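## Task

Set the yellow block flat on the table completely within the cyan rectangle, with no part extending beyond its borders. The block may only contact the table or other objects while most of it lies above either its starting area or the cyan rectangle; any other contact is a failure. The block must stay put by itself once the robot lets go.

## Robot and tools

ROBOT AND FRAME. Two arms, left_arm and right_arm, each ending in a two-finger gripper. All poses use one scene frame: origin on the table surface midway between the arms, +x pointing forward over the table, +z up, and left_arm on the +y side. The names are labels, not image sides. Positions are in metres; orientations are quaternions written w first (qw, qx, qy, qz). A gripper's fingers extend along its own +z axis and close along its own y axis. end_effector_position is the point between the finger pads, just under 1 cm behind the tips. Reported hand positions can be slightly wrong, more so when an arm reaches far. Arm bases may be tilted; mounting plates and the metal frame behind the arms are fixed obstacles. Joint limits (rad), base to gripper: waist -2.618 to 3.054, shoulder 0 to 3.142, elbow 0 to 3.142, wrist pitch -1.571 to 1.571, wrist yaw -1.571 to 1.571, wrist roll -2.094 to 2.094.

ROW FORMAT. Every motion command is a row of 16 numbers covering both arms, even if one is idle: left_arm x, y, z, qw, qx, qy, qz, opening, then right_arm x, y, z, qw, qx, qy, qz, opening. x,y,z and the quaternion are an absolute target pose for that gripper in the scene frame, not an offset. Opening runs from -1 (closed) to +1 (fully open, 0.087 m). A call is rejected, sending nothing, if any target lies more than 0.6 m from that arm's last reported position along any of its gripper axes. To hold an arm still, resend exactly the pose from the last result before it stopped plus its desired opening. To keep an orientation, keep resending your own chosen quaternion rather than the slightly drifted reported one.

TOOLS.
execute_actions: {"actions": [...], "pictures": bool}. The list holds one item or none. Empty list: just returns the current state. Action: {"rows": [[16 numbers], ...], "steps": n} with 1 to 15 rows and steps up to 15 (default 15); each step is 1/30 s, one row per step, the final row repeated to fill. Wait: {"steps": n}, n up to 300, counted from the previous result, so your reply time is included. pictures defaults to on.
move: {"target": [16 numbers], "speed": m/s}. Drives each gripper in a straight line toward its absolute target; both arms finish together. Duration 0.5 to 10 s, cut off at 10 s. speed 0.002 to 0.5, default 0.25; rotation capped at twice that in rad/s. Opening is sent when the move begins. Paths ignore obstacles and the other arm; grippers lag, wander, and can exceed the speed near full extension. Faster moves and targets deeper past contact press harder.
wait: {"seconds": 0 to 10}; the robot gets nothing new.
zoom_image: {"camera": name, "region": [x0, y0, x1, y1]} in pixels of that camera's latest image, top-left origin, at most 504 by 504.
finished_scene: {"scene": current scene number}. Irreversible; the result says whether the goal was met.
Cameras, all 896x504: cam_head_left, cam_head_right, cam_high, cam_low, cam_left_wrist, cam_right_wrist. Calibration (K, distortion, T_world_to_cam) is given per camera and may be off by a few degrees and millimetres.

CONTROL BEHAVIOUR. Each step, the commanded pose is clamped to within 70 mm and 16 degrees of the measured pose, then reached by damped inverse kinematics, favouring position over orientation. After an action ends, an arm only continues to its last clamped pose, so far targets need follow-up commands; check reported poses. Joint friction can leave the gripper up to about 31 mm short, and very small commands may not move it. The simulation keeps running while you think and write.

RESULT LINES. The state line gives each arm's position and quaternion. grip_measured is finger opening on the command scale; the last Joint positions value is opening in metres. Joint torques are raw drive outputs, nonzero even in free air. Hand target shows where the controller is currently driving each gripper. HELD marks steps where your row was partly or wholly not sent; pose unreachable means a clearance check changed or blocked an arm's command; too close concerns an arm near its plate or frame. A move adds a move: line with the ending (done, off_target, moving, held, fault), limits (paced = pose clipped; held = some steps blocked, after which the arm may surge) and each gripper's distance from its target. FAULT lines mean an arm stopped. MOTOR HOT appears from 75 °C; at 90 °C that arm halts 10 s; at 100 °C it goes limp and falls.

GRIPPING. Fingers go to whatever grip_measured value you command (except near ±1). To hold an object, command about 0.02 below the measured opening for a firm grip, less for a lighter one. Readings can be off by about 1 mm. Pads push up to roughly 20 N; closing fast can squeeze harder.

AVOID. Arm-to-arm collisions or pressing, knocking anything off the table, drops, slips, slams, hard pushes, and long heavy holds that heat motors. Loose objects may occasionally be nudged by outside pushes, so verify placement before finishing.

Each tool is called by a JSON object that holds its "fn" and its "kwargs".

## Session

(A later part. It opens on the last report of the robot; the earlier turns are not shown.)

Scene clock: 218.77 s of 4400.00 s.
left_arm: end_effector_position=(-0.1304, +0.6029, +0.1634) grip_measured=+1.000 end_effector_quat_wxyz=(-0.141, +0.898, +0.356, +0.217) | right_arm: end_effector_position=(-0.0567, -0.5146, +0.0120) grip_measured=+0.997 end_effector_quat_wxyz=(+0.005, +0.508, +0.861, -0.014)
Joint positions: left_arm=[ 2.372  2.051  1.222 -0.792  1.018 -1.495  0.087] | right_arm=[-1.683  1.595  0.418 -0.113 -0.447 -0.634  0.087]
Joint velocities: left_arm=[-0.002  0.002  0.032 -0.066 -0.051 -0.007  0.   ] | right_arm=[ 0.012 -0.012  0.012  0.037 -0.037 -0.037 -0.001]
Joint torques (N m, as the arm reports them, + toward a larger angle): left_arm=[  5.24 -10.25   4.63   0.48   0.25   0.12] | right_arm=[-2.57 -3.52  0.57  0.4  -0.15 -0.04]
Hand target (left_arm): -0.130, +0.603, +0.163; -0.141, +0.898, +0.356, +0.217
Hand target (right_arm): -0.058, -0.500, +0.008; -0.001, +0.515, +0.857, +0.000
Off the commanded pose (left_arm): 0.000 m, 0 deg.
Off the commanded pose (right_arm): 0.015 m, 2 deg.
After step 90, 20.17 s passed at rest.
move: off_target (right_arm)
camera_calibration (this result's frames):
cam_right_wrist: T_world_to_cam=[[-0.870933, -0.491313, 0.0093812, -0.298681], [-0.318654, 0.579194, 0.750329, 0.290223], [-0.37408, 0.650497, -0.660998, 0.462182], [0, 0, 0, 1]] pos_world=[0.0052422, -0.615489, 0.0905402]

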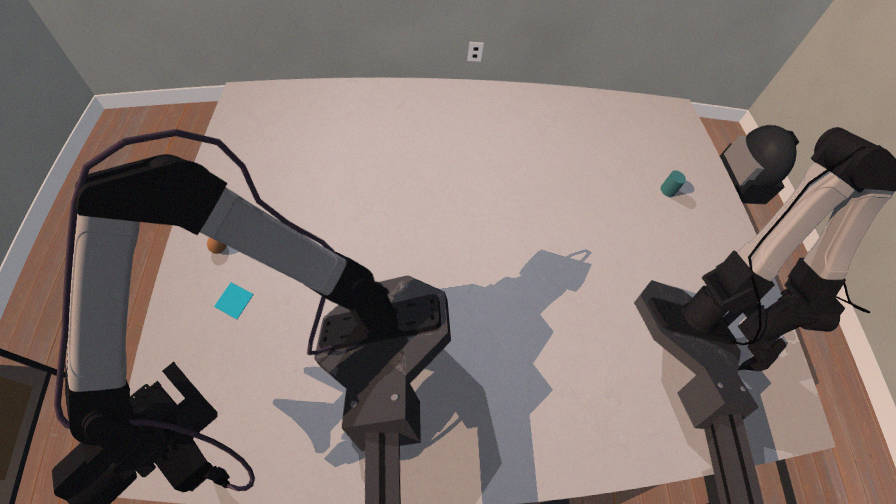

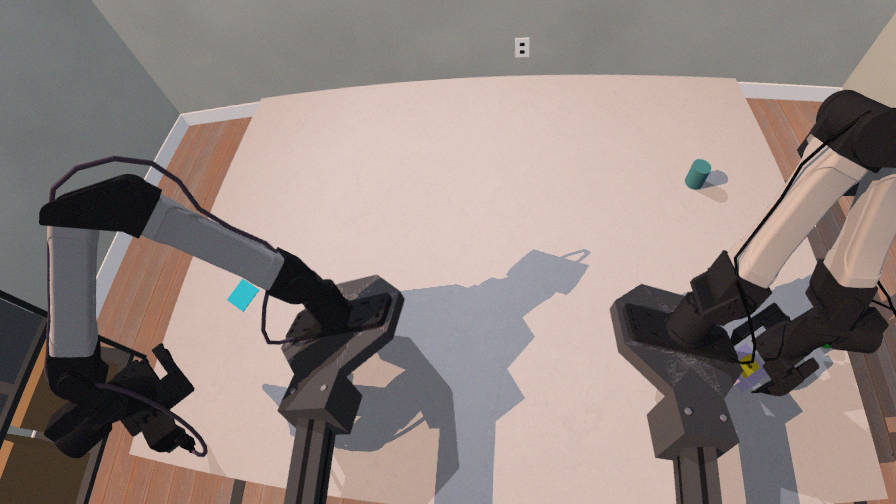

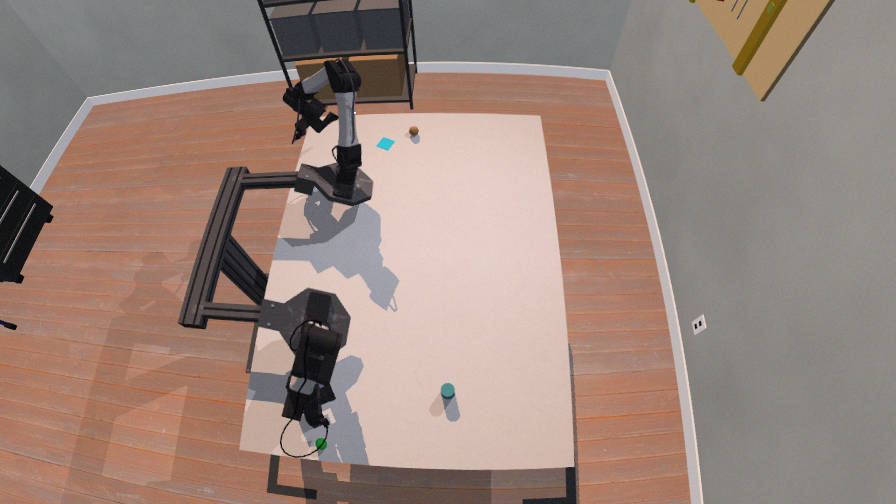

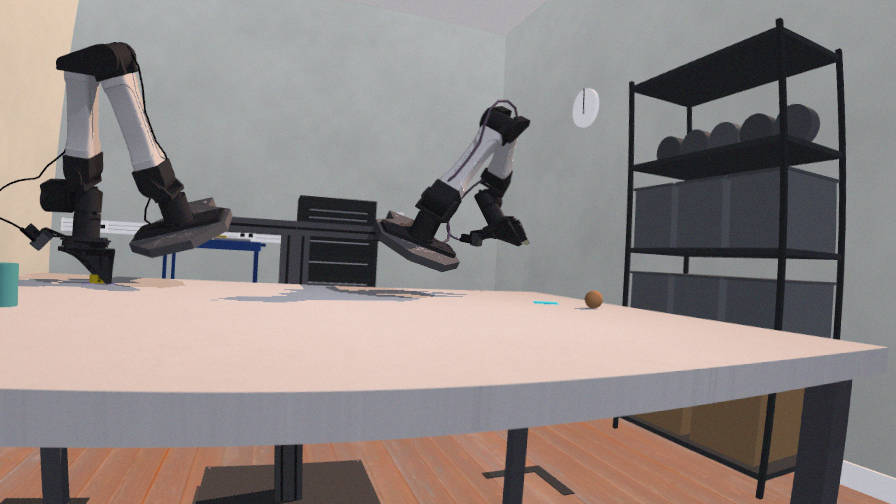

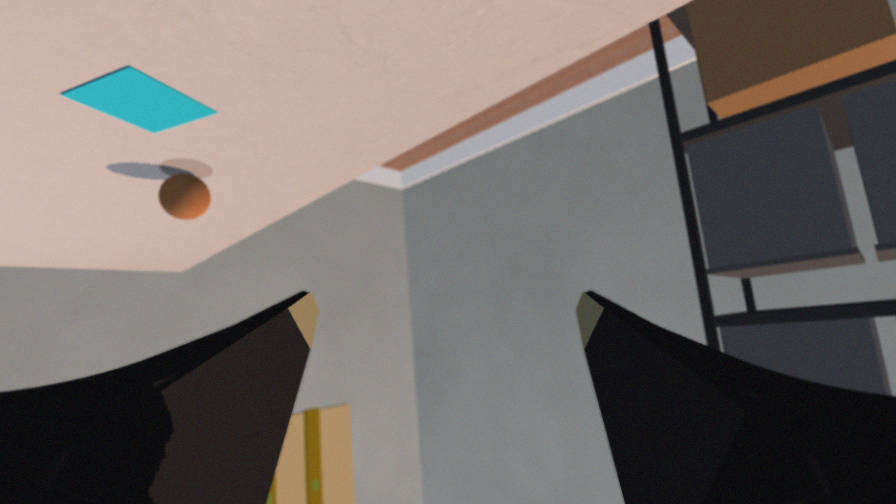

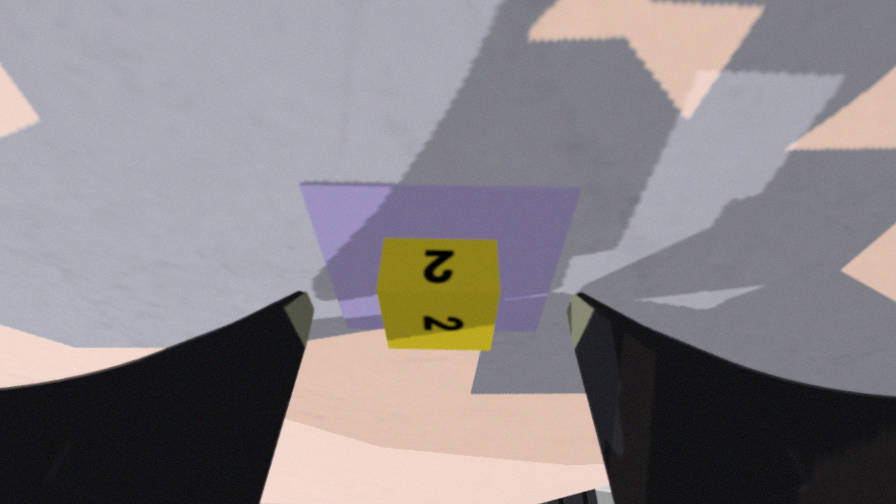

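{"fn": "execute_actions", "kwargs": {"actions": [{"rows":[[-0.1304,0.6029,0.1634,-0.141,0.898,0.356,0.217,1,-0.058,-0.500,0.008,0,0.515,0.857,0,0.7],[-0.1304,0.6029,0.1634,-0.141,0.898,0.356,0.217,1,-0.058,-0.500,0.008,0,0.515,0.857,0,0.6],[-0.1304,0.6029,0.1634,-0.141,0.898,0.356,0.217,1,-0.058,-0.500,0.008,0,0.515,0.857,0,0.5],[-0.1304,0.6029,0.1634,-0.141,0.898,0.356,0.217,1,-0.058,-0.500,0.008,0,0.515,0.857,0,0.4],[-0.1304,0.6029,0.1634,-0.141,0.898,0.356,0.217,1,-0.058,-0.500,0.008,0,0.515,0.857,0,0.3],[-0.1304,0.6029,0.1634,-0.141,0.898,0.356,0.217,1,-0.058,-0.500,0.008,0,0.515,0.857,0,0.2],[-0.1304,0.6029,0.1634,-0.141,0.898,0.356,0.217,1,-0.058,-0.500,0.008,0,0.515,0.857,0,0.1],[-0.1304,0.6029,0.1634,-0.141,0.898,0.356,0.217,1,-0.058,-0.500,0.008,0,0.515,0.857,0,0.05],[-0.1304,0.6029,0.1634,-0.141,0.898,0.356,0.217,1,-0.058,-0.500,0.008,0,0.515,0.857,0,0.0]],"steps":15}], "pictures": false}}

{"fn": "move", "kwargs": {"target": [-0.1304,0.6029,0.1634,-0.141,0.898,0.356,0.217,1,-0.058,-0.500,0.008,0,0.515,0.857,0,-0.3], "speed": 0.03}}

Scene clock: 237.93 s of 4400.00 s.
left_arm: end_effector_position=(-0.1304, +0.6029, +0.1634) grip_measured=+1.000 end_effector_quat_wxyz=(-0.141, +0.898, +0.356, +0.217) | right_arm: end_effector_position=(-0.0569, -0.5148, +0.0120) grip_measured=+0.000 end_effector_quat_wxyz=(+0.005, +0.507, +0.862, -0.014)
Joint positions: left_arm=[ 2.372  2.051  1.222 -0.792  1.018 -1.495  0.087] | right_arm=[-1.683  1.595  0.418 -0.112 -0.447 -0.636  0.044]
Joint velocities: left_arm=[-0.002  0.007 -0.002  0.037 -0.007 -0.022  0.   ] | right_arm=[ 0.007 -0.027 -0.012 -0.066  0.066 -0.022 -0.   ]
Joint torques (N m, as the arm reports them, + toward a larger angle): left_arm=[  5.29 -10.27   4.6    0.47   0.25   0.12] | right_arm=[-2.5  -3.66  0.51  0.41 -0.16 -0.01]
Hand target (left_arm): -0.130, +0.603, +0.163; -0.141, +0.898, +0.356, +0.217
Hand target (right_arm): -0.058, -0.500, +0.008; -0.000, +0.515, +0.857, +0.000
Off the commanded pose (left_arm): 0.000 m, 0 deg.
Off the commanded pose (right_arm): 0.015 m, 2 deg.
Steps of this call (steps 1 to 90: nothing new was sent; then 15.67 s passed at rest; steps 91 to 105: all 15 steps of this action). Readings (end_effector_position):
91: left_arm (-0.1304, +0.6029, +0.1634) | right_arm (-0.0568, -0.5147, +0.0120)
92: left_arm (-0.1304, +0.6029, +0.1634) | right_arm (-0.0568, -0.5147, +0.0120)
94: left_arm (-0.1304, +0.6029, +0.1634) | right_arm (-0.0568, -0.5147, +0.0120)
98: left_arm (-0.1304, +0.6029, +0.1634) | right_arm (-0.0568, -0.5147, +0.0120)
105: the state above

Scene clock: 238.97 s of 4400.00 s.
left_arm: end_effector_position=(-0.1304, +0.6029, +0.1634) grip_measured=+1.000 end_effector_quat_wxyz=(-0.141, +0.898, +0.356, +0.217) | right_arm: end_effector_position=(-0.0569, -0.5148, +0.0120) grip_measured=-0.281 end_effector_quat_wxyz=(+0.005, +0.507, +0.862, -0.014)
Joint positions: left_arm=[ 2.372  2.051  1.222 -0.792  1.018 -1.495  0.087] | right_arm=[-1.683  1.595  0.418 -0.112 -0.447 -0.636  0.031]
Joint velocities: left_arm=[-0.007 -0.007  0.012  0.051  0.007  0.066  0.   ] | right_arm=[-0.007 -0.032 -0.017  0.037  0.007  0.007  0.   ]
Joint torques (N m, as the arm reports them, + toward a larger angle): left_arm=[  5.28 -10.28   4.65   0.47   0.25   0.12] | right_arm=[-2.49 -3.64  0.5   0.4  -0.16  0.  ]
Hand target (left_arm): -0.130, +0.603, +0.163; -0.141, +0.898, +0.356, +0.217
Hand target (right_arm): -0.058, -0.500, +0.008; -0.000, +0.515, +0.857, +0.000
Off the commanded pose (left_arm): 0.000 m, 0 deg.
Off the commanded pose (right_arm): 0.015 m, 2 deg.
move: off_target (right_arm)
camera_calibration (this result's frames):
cam_right_wrist: T_world_to_cam=[[-0.869535, -0.493776, 0.00965216, -0.300045], [-0.3202, 0.578533, 0.750181, 0.289849], [-0.376006, 0.649218, -0.661162, 0.461463], [0, 0, 0, 1]] pos_world=[0.00542303, -0.615433, 0.0905585]

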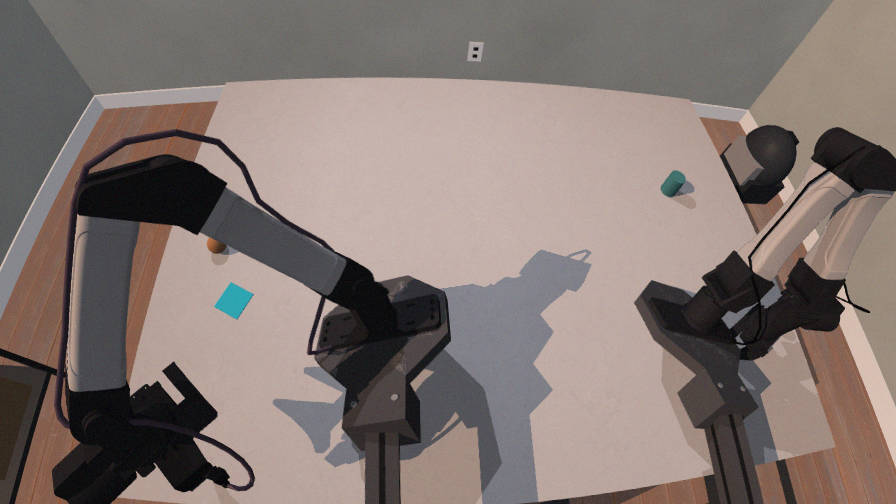

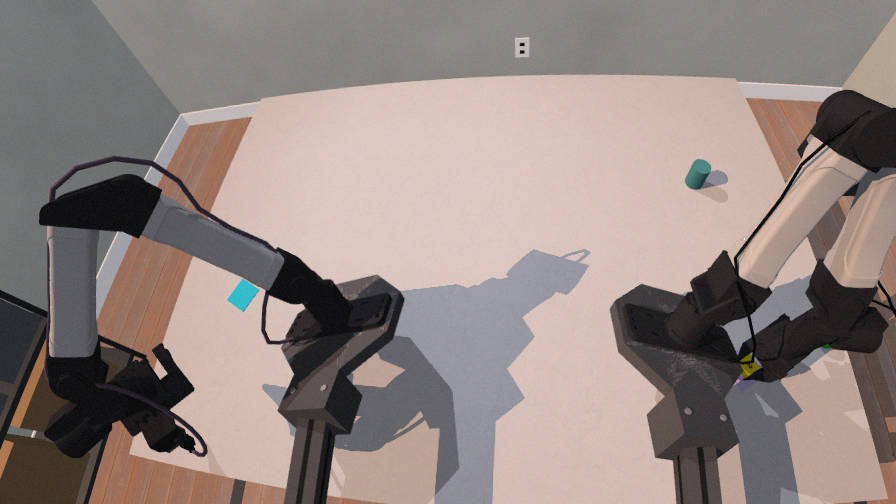

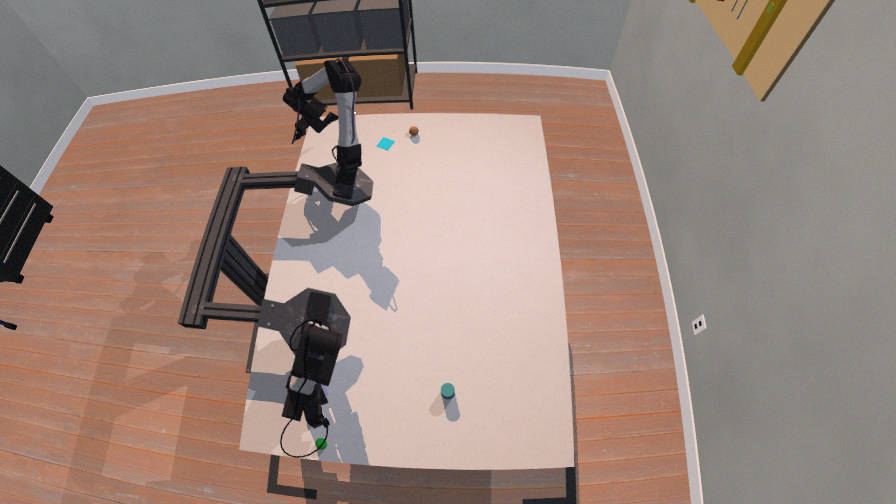

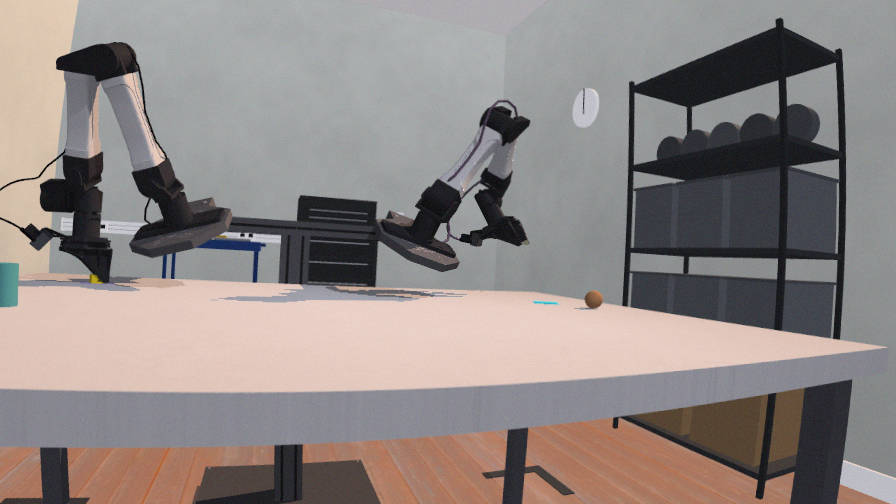

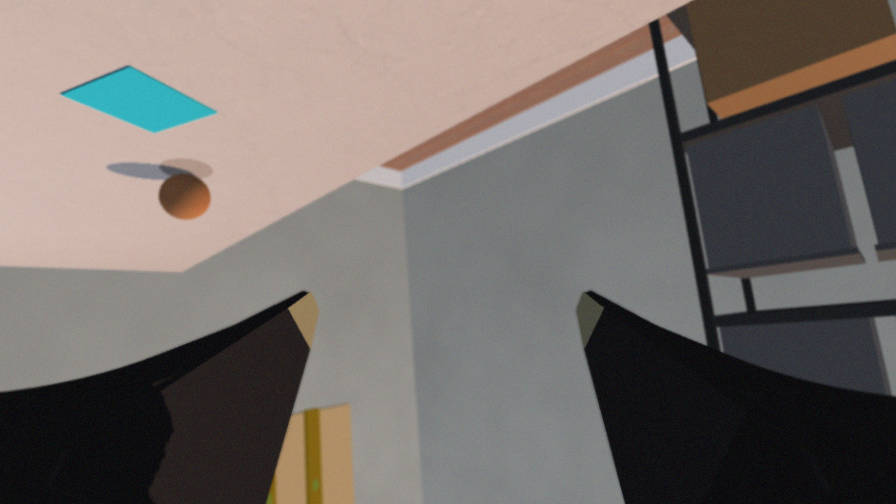

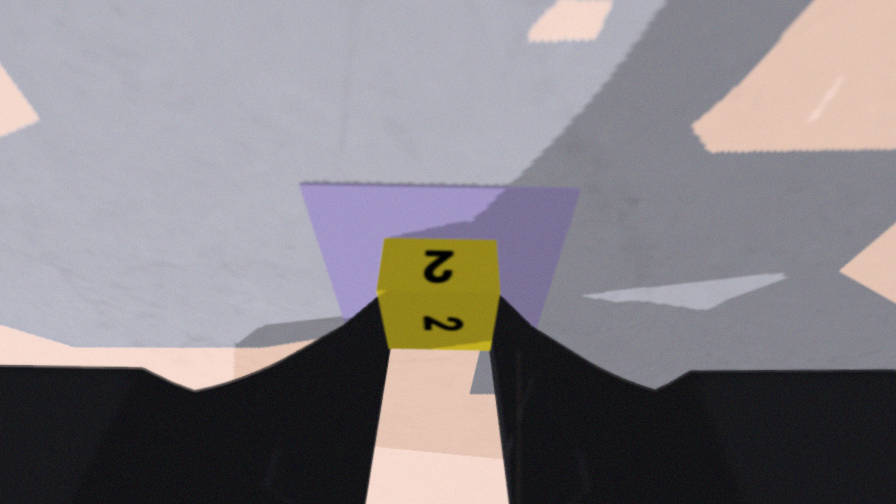

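{"fn": "move", "kwargs": {"target": [0.02,0.66,0.17,0,0.966,-0.259,0,1,-0.055,-0.54,0.10,0,0.515,0.857,0,-0.305], "speed": 0.08}}

{"fn": "move", "kwargs": {"target": [0.13,0.63,0.14,0,0.574,-0.819,0,1,0.12,-0.63,0.18,0,0.342,0.94,0,-0.305], "speed": 0.2}}

Scene clock: 298.07 s of 4400.00 s.
left_arm: end_effector_position=(+0.0157, +0.6580, +0.1644) grip_measured=+1.000 end_effector_quat_wxyz=(+0.002, +0.969, -0.247, +0.010) | right_arm: end_effector_position=(-0.0550, -0.5237, +0.0927) grip_measured=-0.281 end_effector_quat_wxyz=(-0.012, +0.522, +0.852, +0.021)
Joint positions: left_arm=[ 1.835  1.983  1.791 -1.22   0.495 -0.794  0.087] | right_arm=[-1.837  1.394  0.65  -0.704 -0.467 -0.807  0.031]
Joint velocities: left_arm=[ 0.002  0.007 -0.002 -0.022 -0.037 -0.022  0.   ] | right_arm=[-0.017  0.002 -0.012 -0.007 -0.007  0.037 -0.001]
Joint torques (N m, as the arm reports them, + toward a larger angle): left_arm=[  4.48 -14.21   6.14   0.25  -0.14   0.19] | right_arm=[-2.55 -7.34  7.03  0.1  -0.22 -0.05]
Hand target (left_arm): +0.021, +0.659, +0.170; +0.001, +0.966, -0.260, +0.004
Hand target (right_arm): -0.055, -0.537, +0.101; -0.003, +0.515, +0.857, +0.001
Off the commanded pose (left_arm): 0.007 m, 2 deg.
Off the commanded pose (right_arm): 0.018 m, 3 deg.
After step 90, 47.23 s passed at rest.
move: off_target (right_arm)
camera_calibration (this result's frames):
cam_left_wrist: T_world_to_cam=[[0.48339, 0.875375, 0.00733046, -0.590008], [0.525182, -0.296689, 0.797596, 0.0680654], [0.70037, -0.3817, -0.603148, 0.477865], [0, 0, 0, 1]] pos_world=[-0.0852252, 0.719073, 0.23826]
cam_right_wrist: T_world_to_cam=[[-0.886706, -0.461188, -0.0325442, -0.283558], [-0.305165, 0.530941, 0.790554, 0.207194], [-0.347315, 0.71092, -0.611527, 0.550631], [0, 0, 0, 1]] pos_world=[0.00303783, -0.632236, 0.1637]

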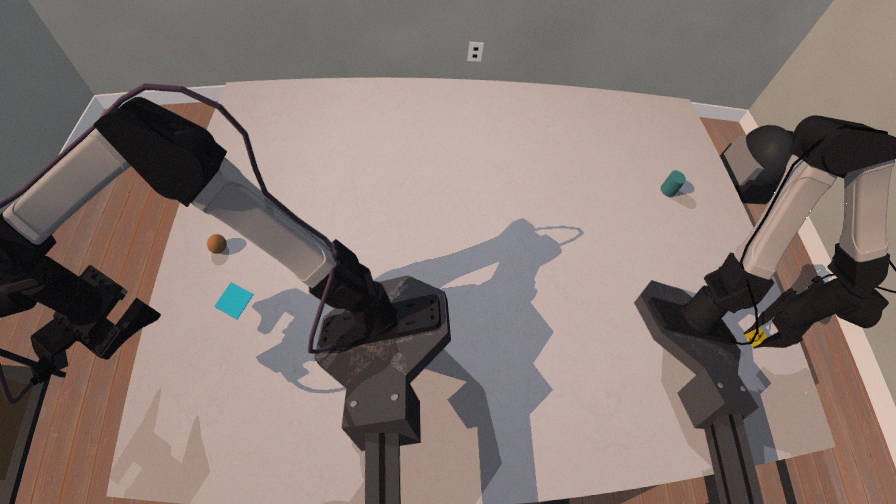

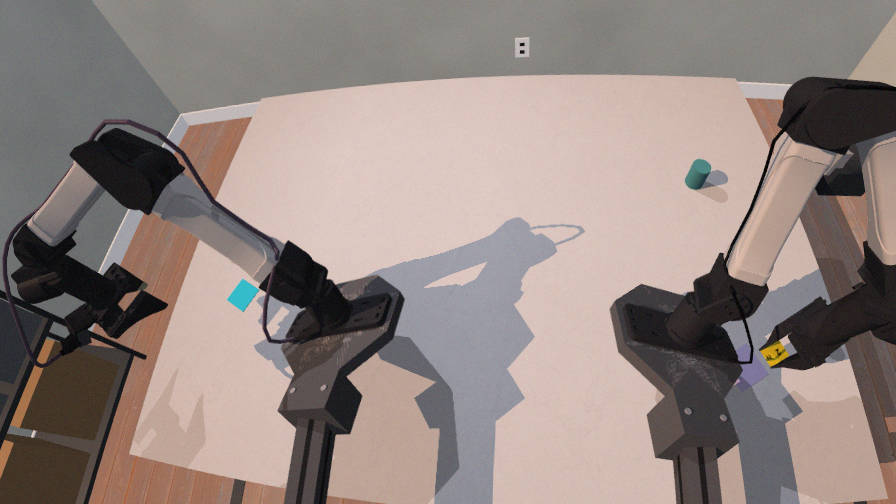

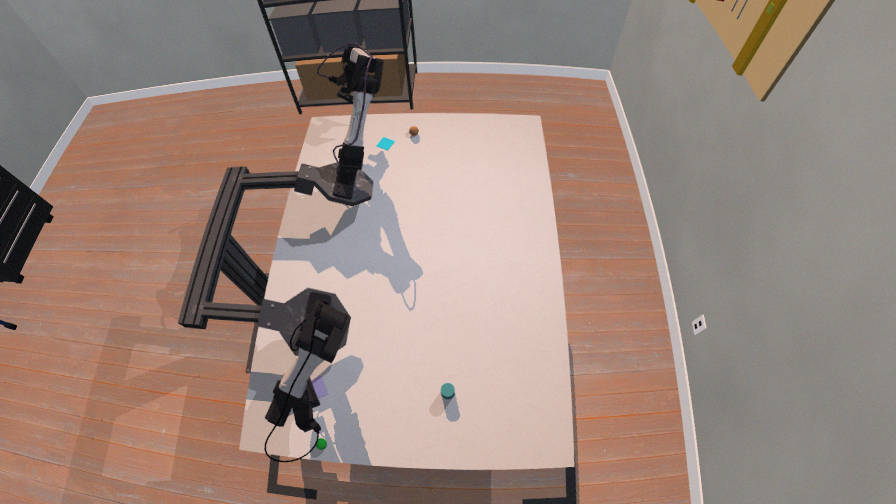

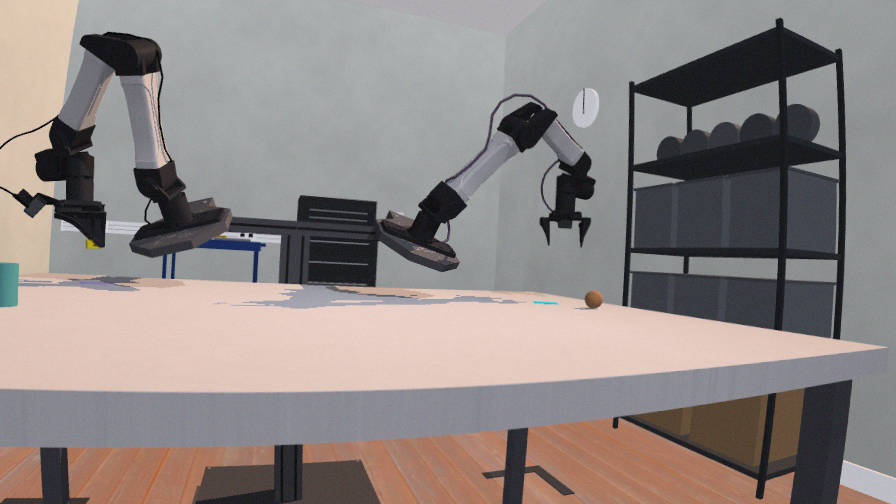

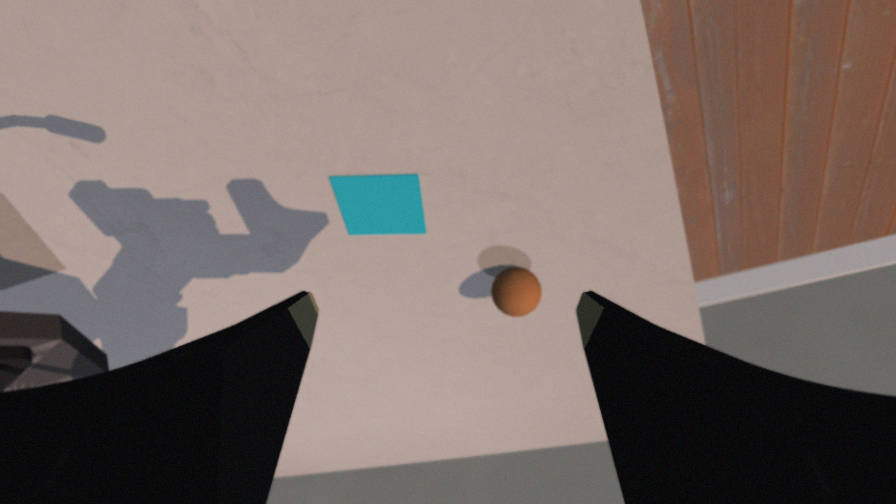

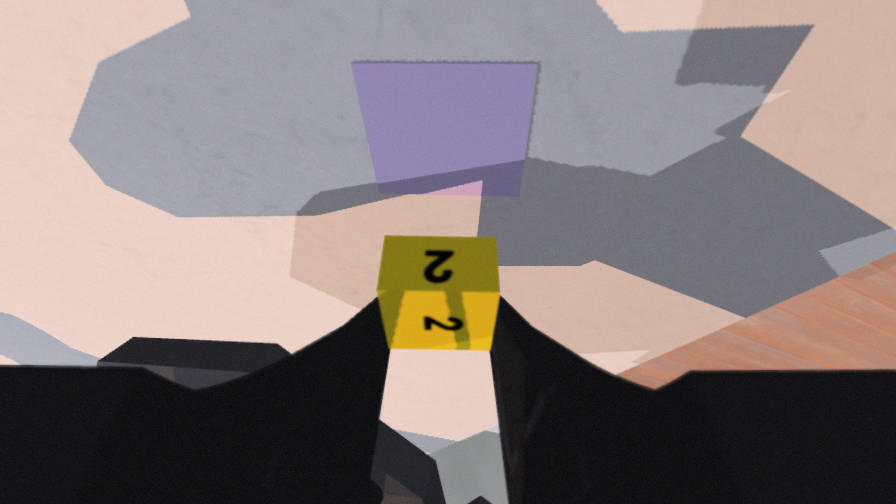

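Scene clock: 302.10 s of 4400.00 s.
left_arm: end_effector_position=(+0.1279, +0.6322, +0.1378) grip_measured=+1.000 end_effector_quat_wxyz=(-0.001, -0.583, +0.812, -0.007) | right_arm: end_effector_position=(+0.1226, -0.6242, +0.1818) grip_measured=-0.281 end_effector_quat_wxyz=(+0.016, +0.343, +0.939, -0.003)
Joint positions: left_arm=[ 1.409  1.838  1.74  -1.122  0.374  0.148  0.087] | right_arm=[-1.22   1.323  1.286 -1.085 -0.315 -0.537  0.031]
Joint velocities: left_arm=[-0.012  0.002 -0.002  0.022 -0.051  0.037  0.   ] | right_arm=[ 0.007 -0.007  0.007 -0.007  0.022  0.051 -0.   ]
Joint torques (N m, as the arm reports them, + toward a larger angle): left_arm=[  2.96 -15.66   4.09   0.52  -0.08   0.21] | right_arm=[-0.91 -6.83  8.71  0.24 -0.07  0.12]
Hand target (left_arm): +0.130, +0.631, +0.140; -0.000, -0.574, +0.819, -0.001
Hand target (right_arm): +0.125, -0.628, +0.182; +0.011, +0.345, +0.939, -0.003
Off the commanded pose (left_arm): 0.004 m, 2 deg.
Off the commanded pose (right_arm): 0.007 m, 2 deg.
move: done
camera_calibration (this result's frames):
cam_left_wrist: T_world_to_cam=[[0.945924, -0.323936, 0.0171425, 0.076233], [-0.211105, -0.574602, 0.790738, 0.29353], [-0.246298, -0.751597, -0.611915, 0.729547], [0, 0, 0, 1]] pos_world=[0.169541, 0.741683, 0.213008]
cam_right_wrist: T_world_to_cam=[[-0.637561, -0.770247, -0.0153522, -0.396094], [-0.521869, 0.417139, 0.744075, 0.208312], [-0.566718, 0.482405, -0.66792, 0.632779], [0, 0, 0, 1]] pos_world=[0.214785, -0.697241, 0.261564]

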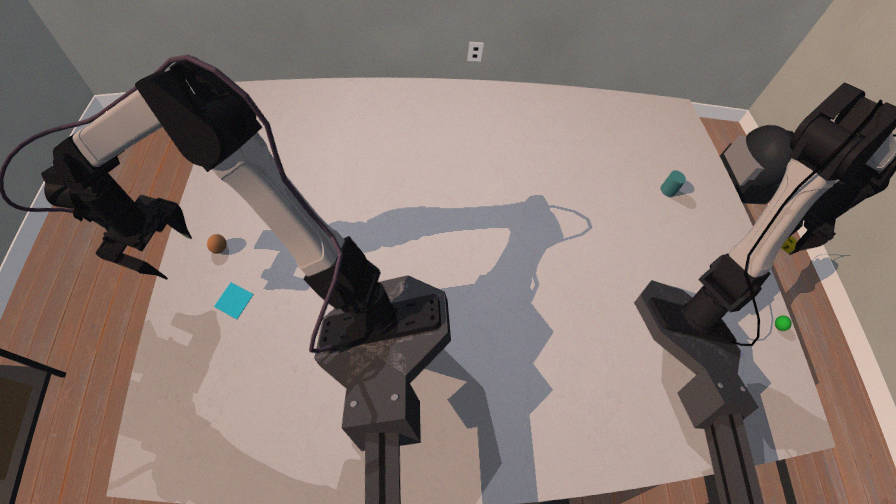

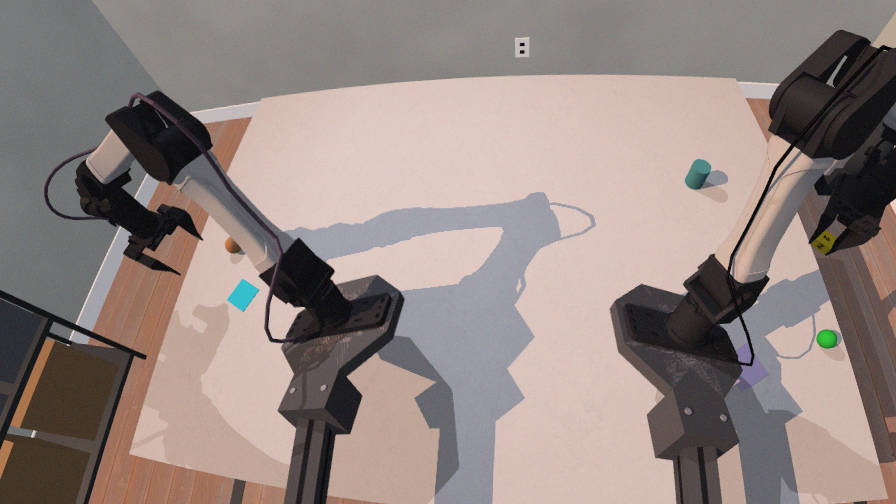

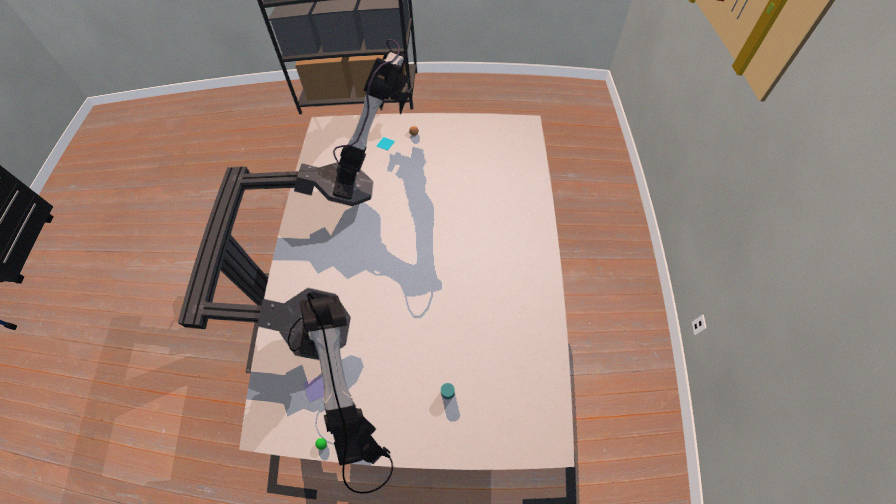

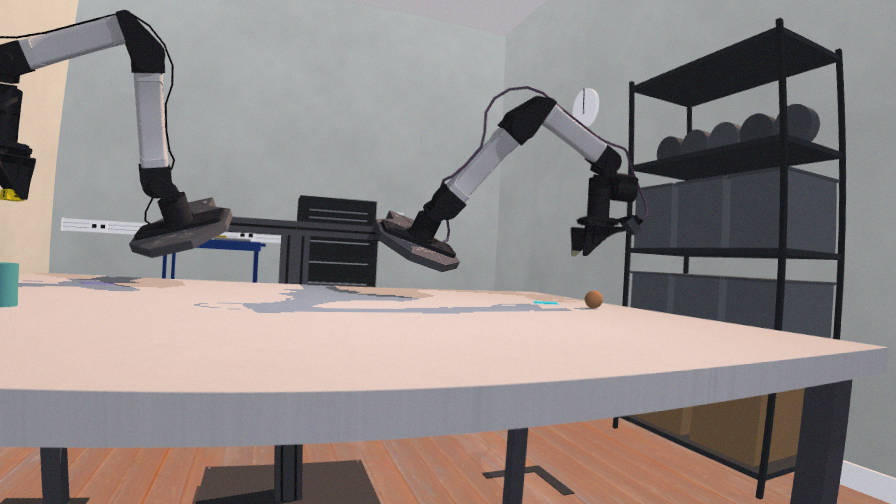

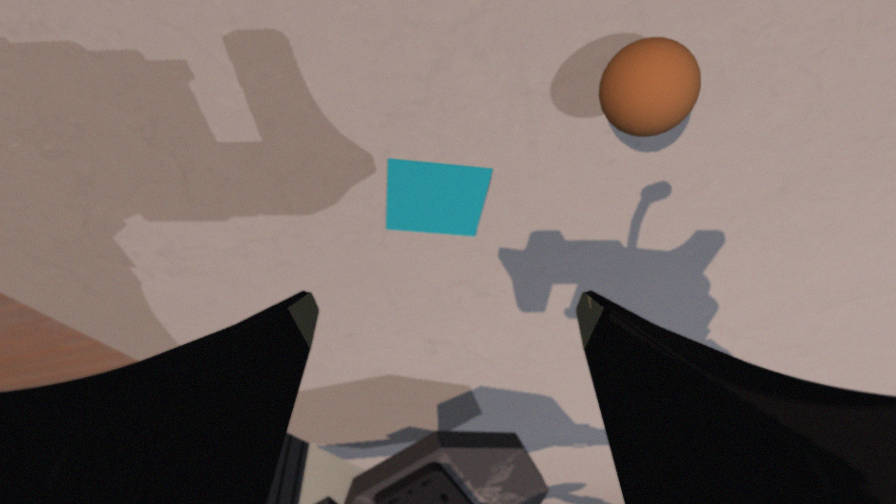

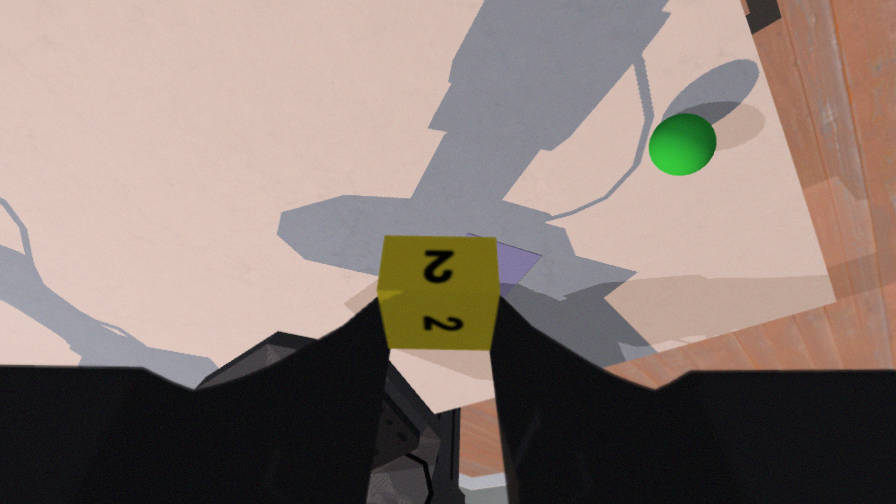

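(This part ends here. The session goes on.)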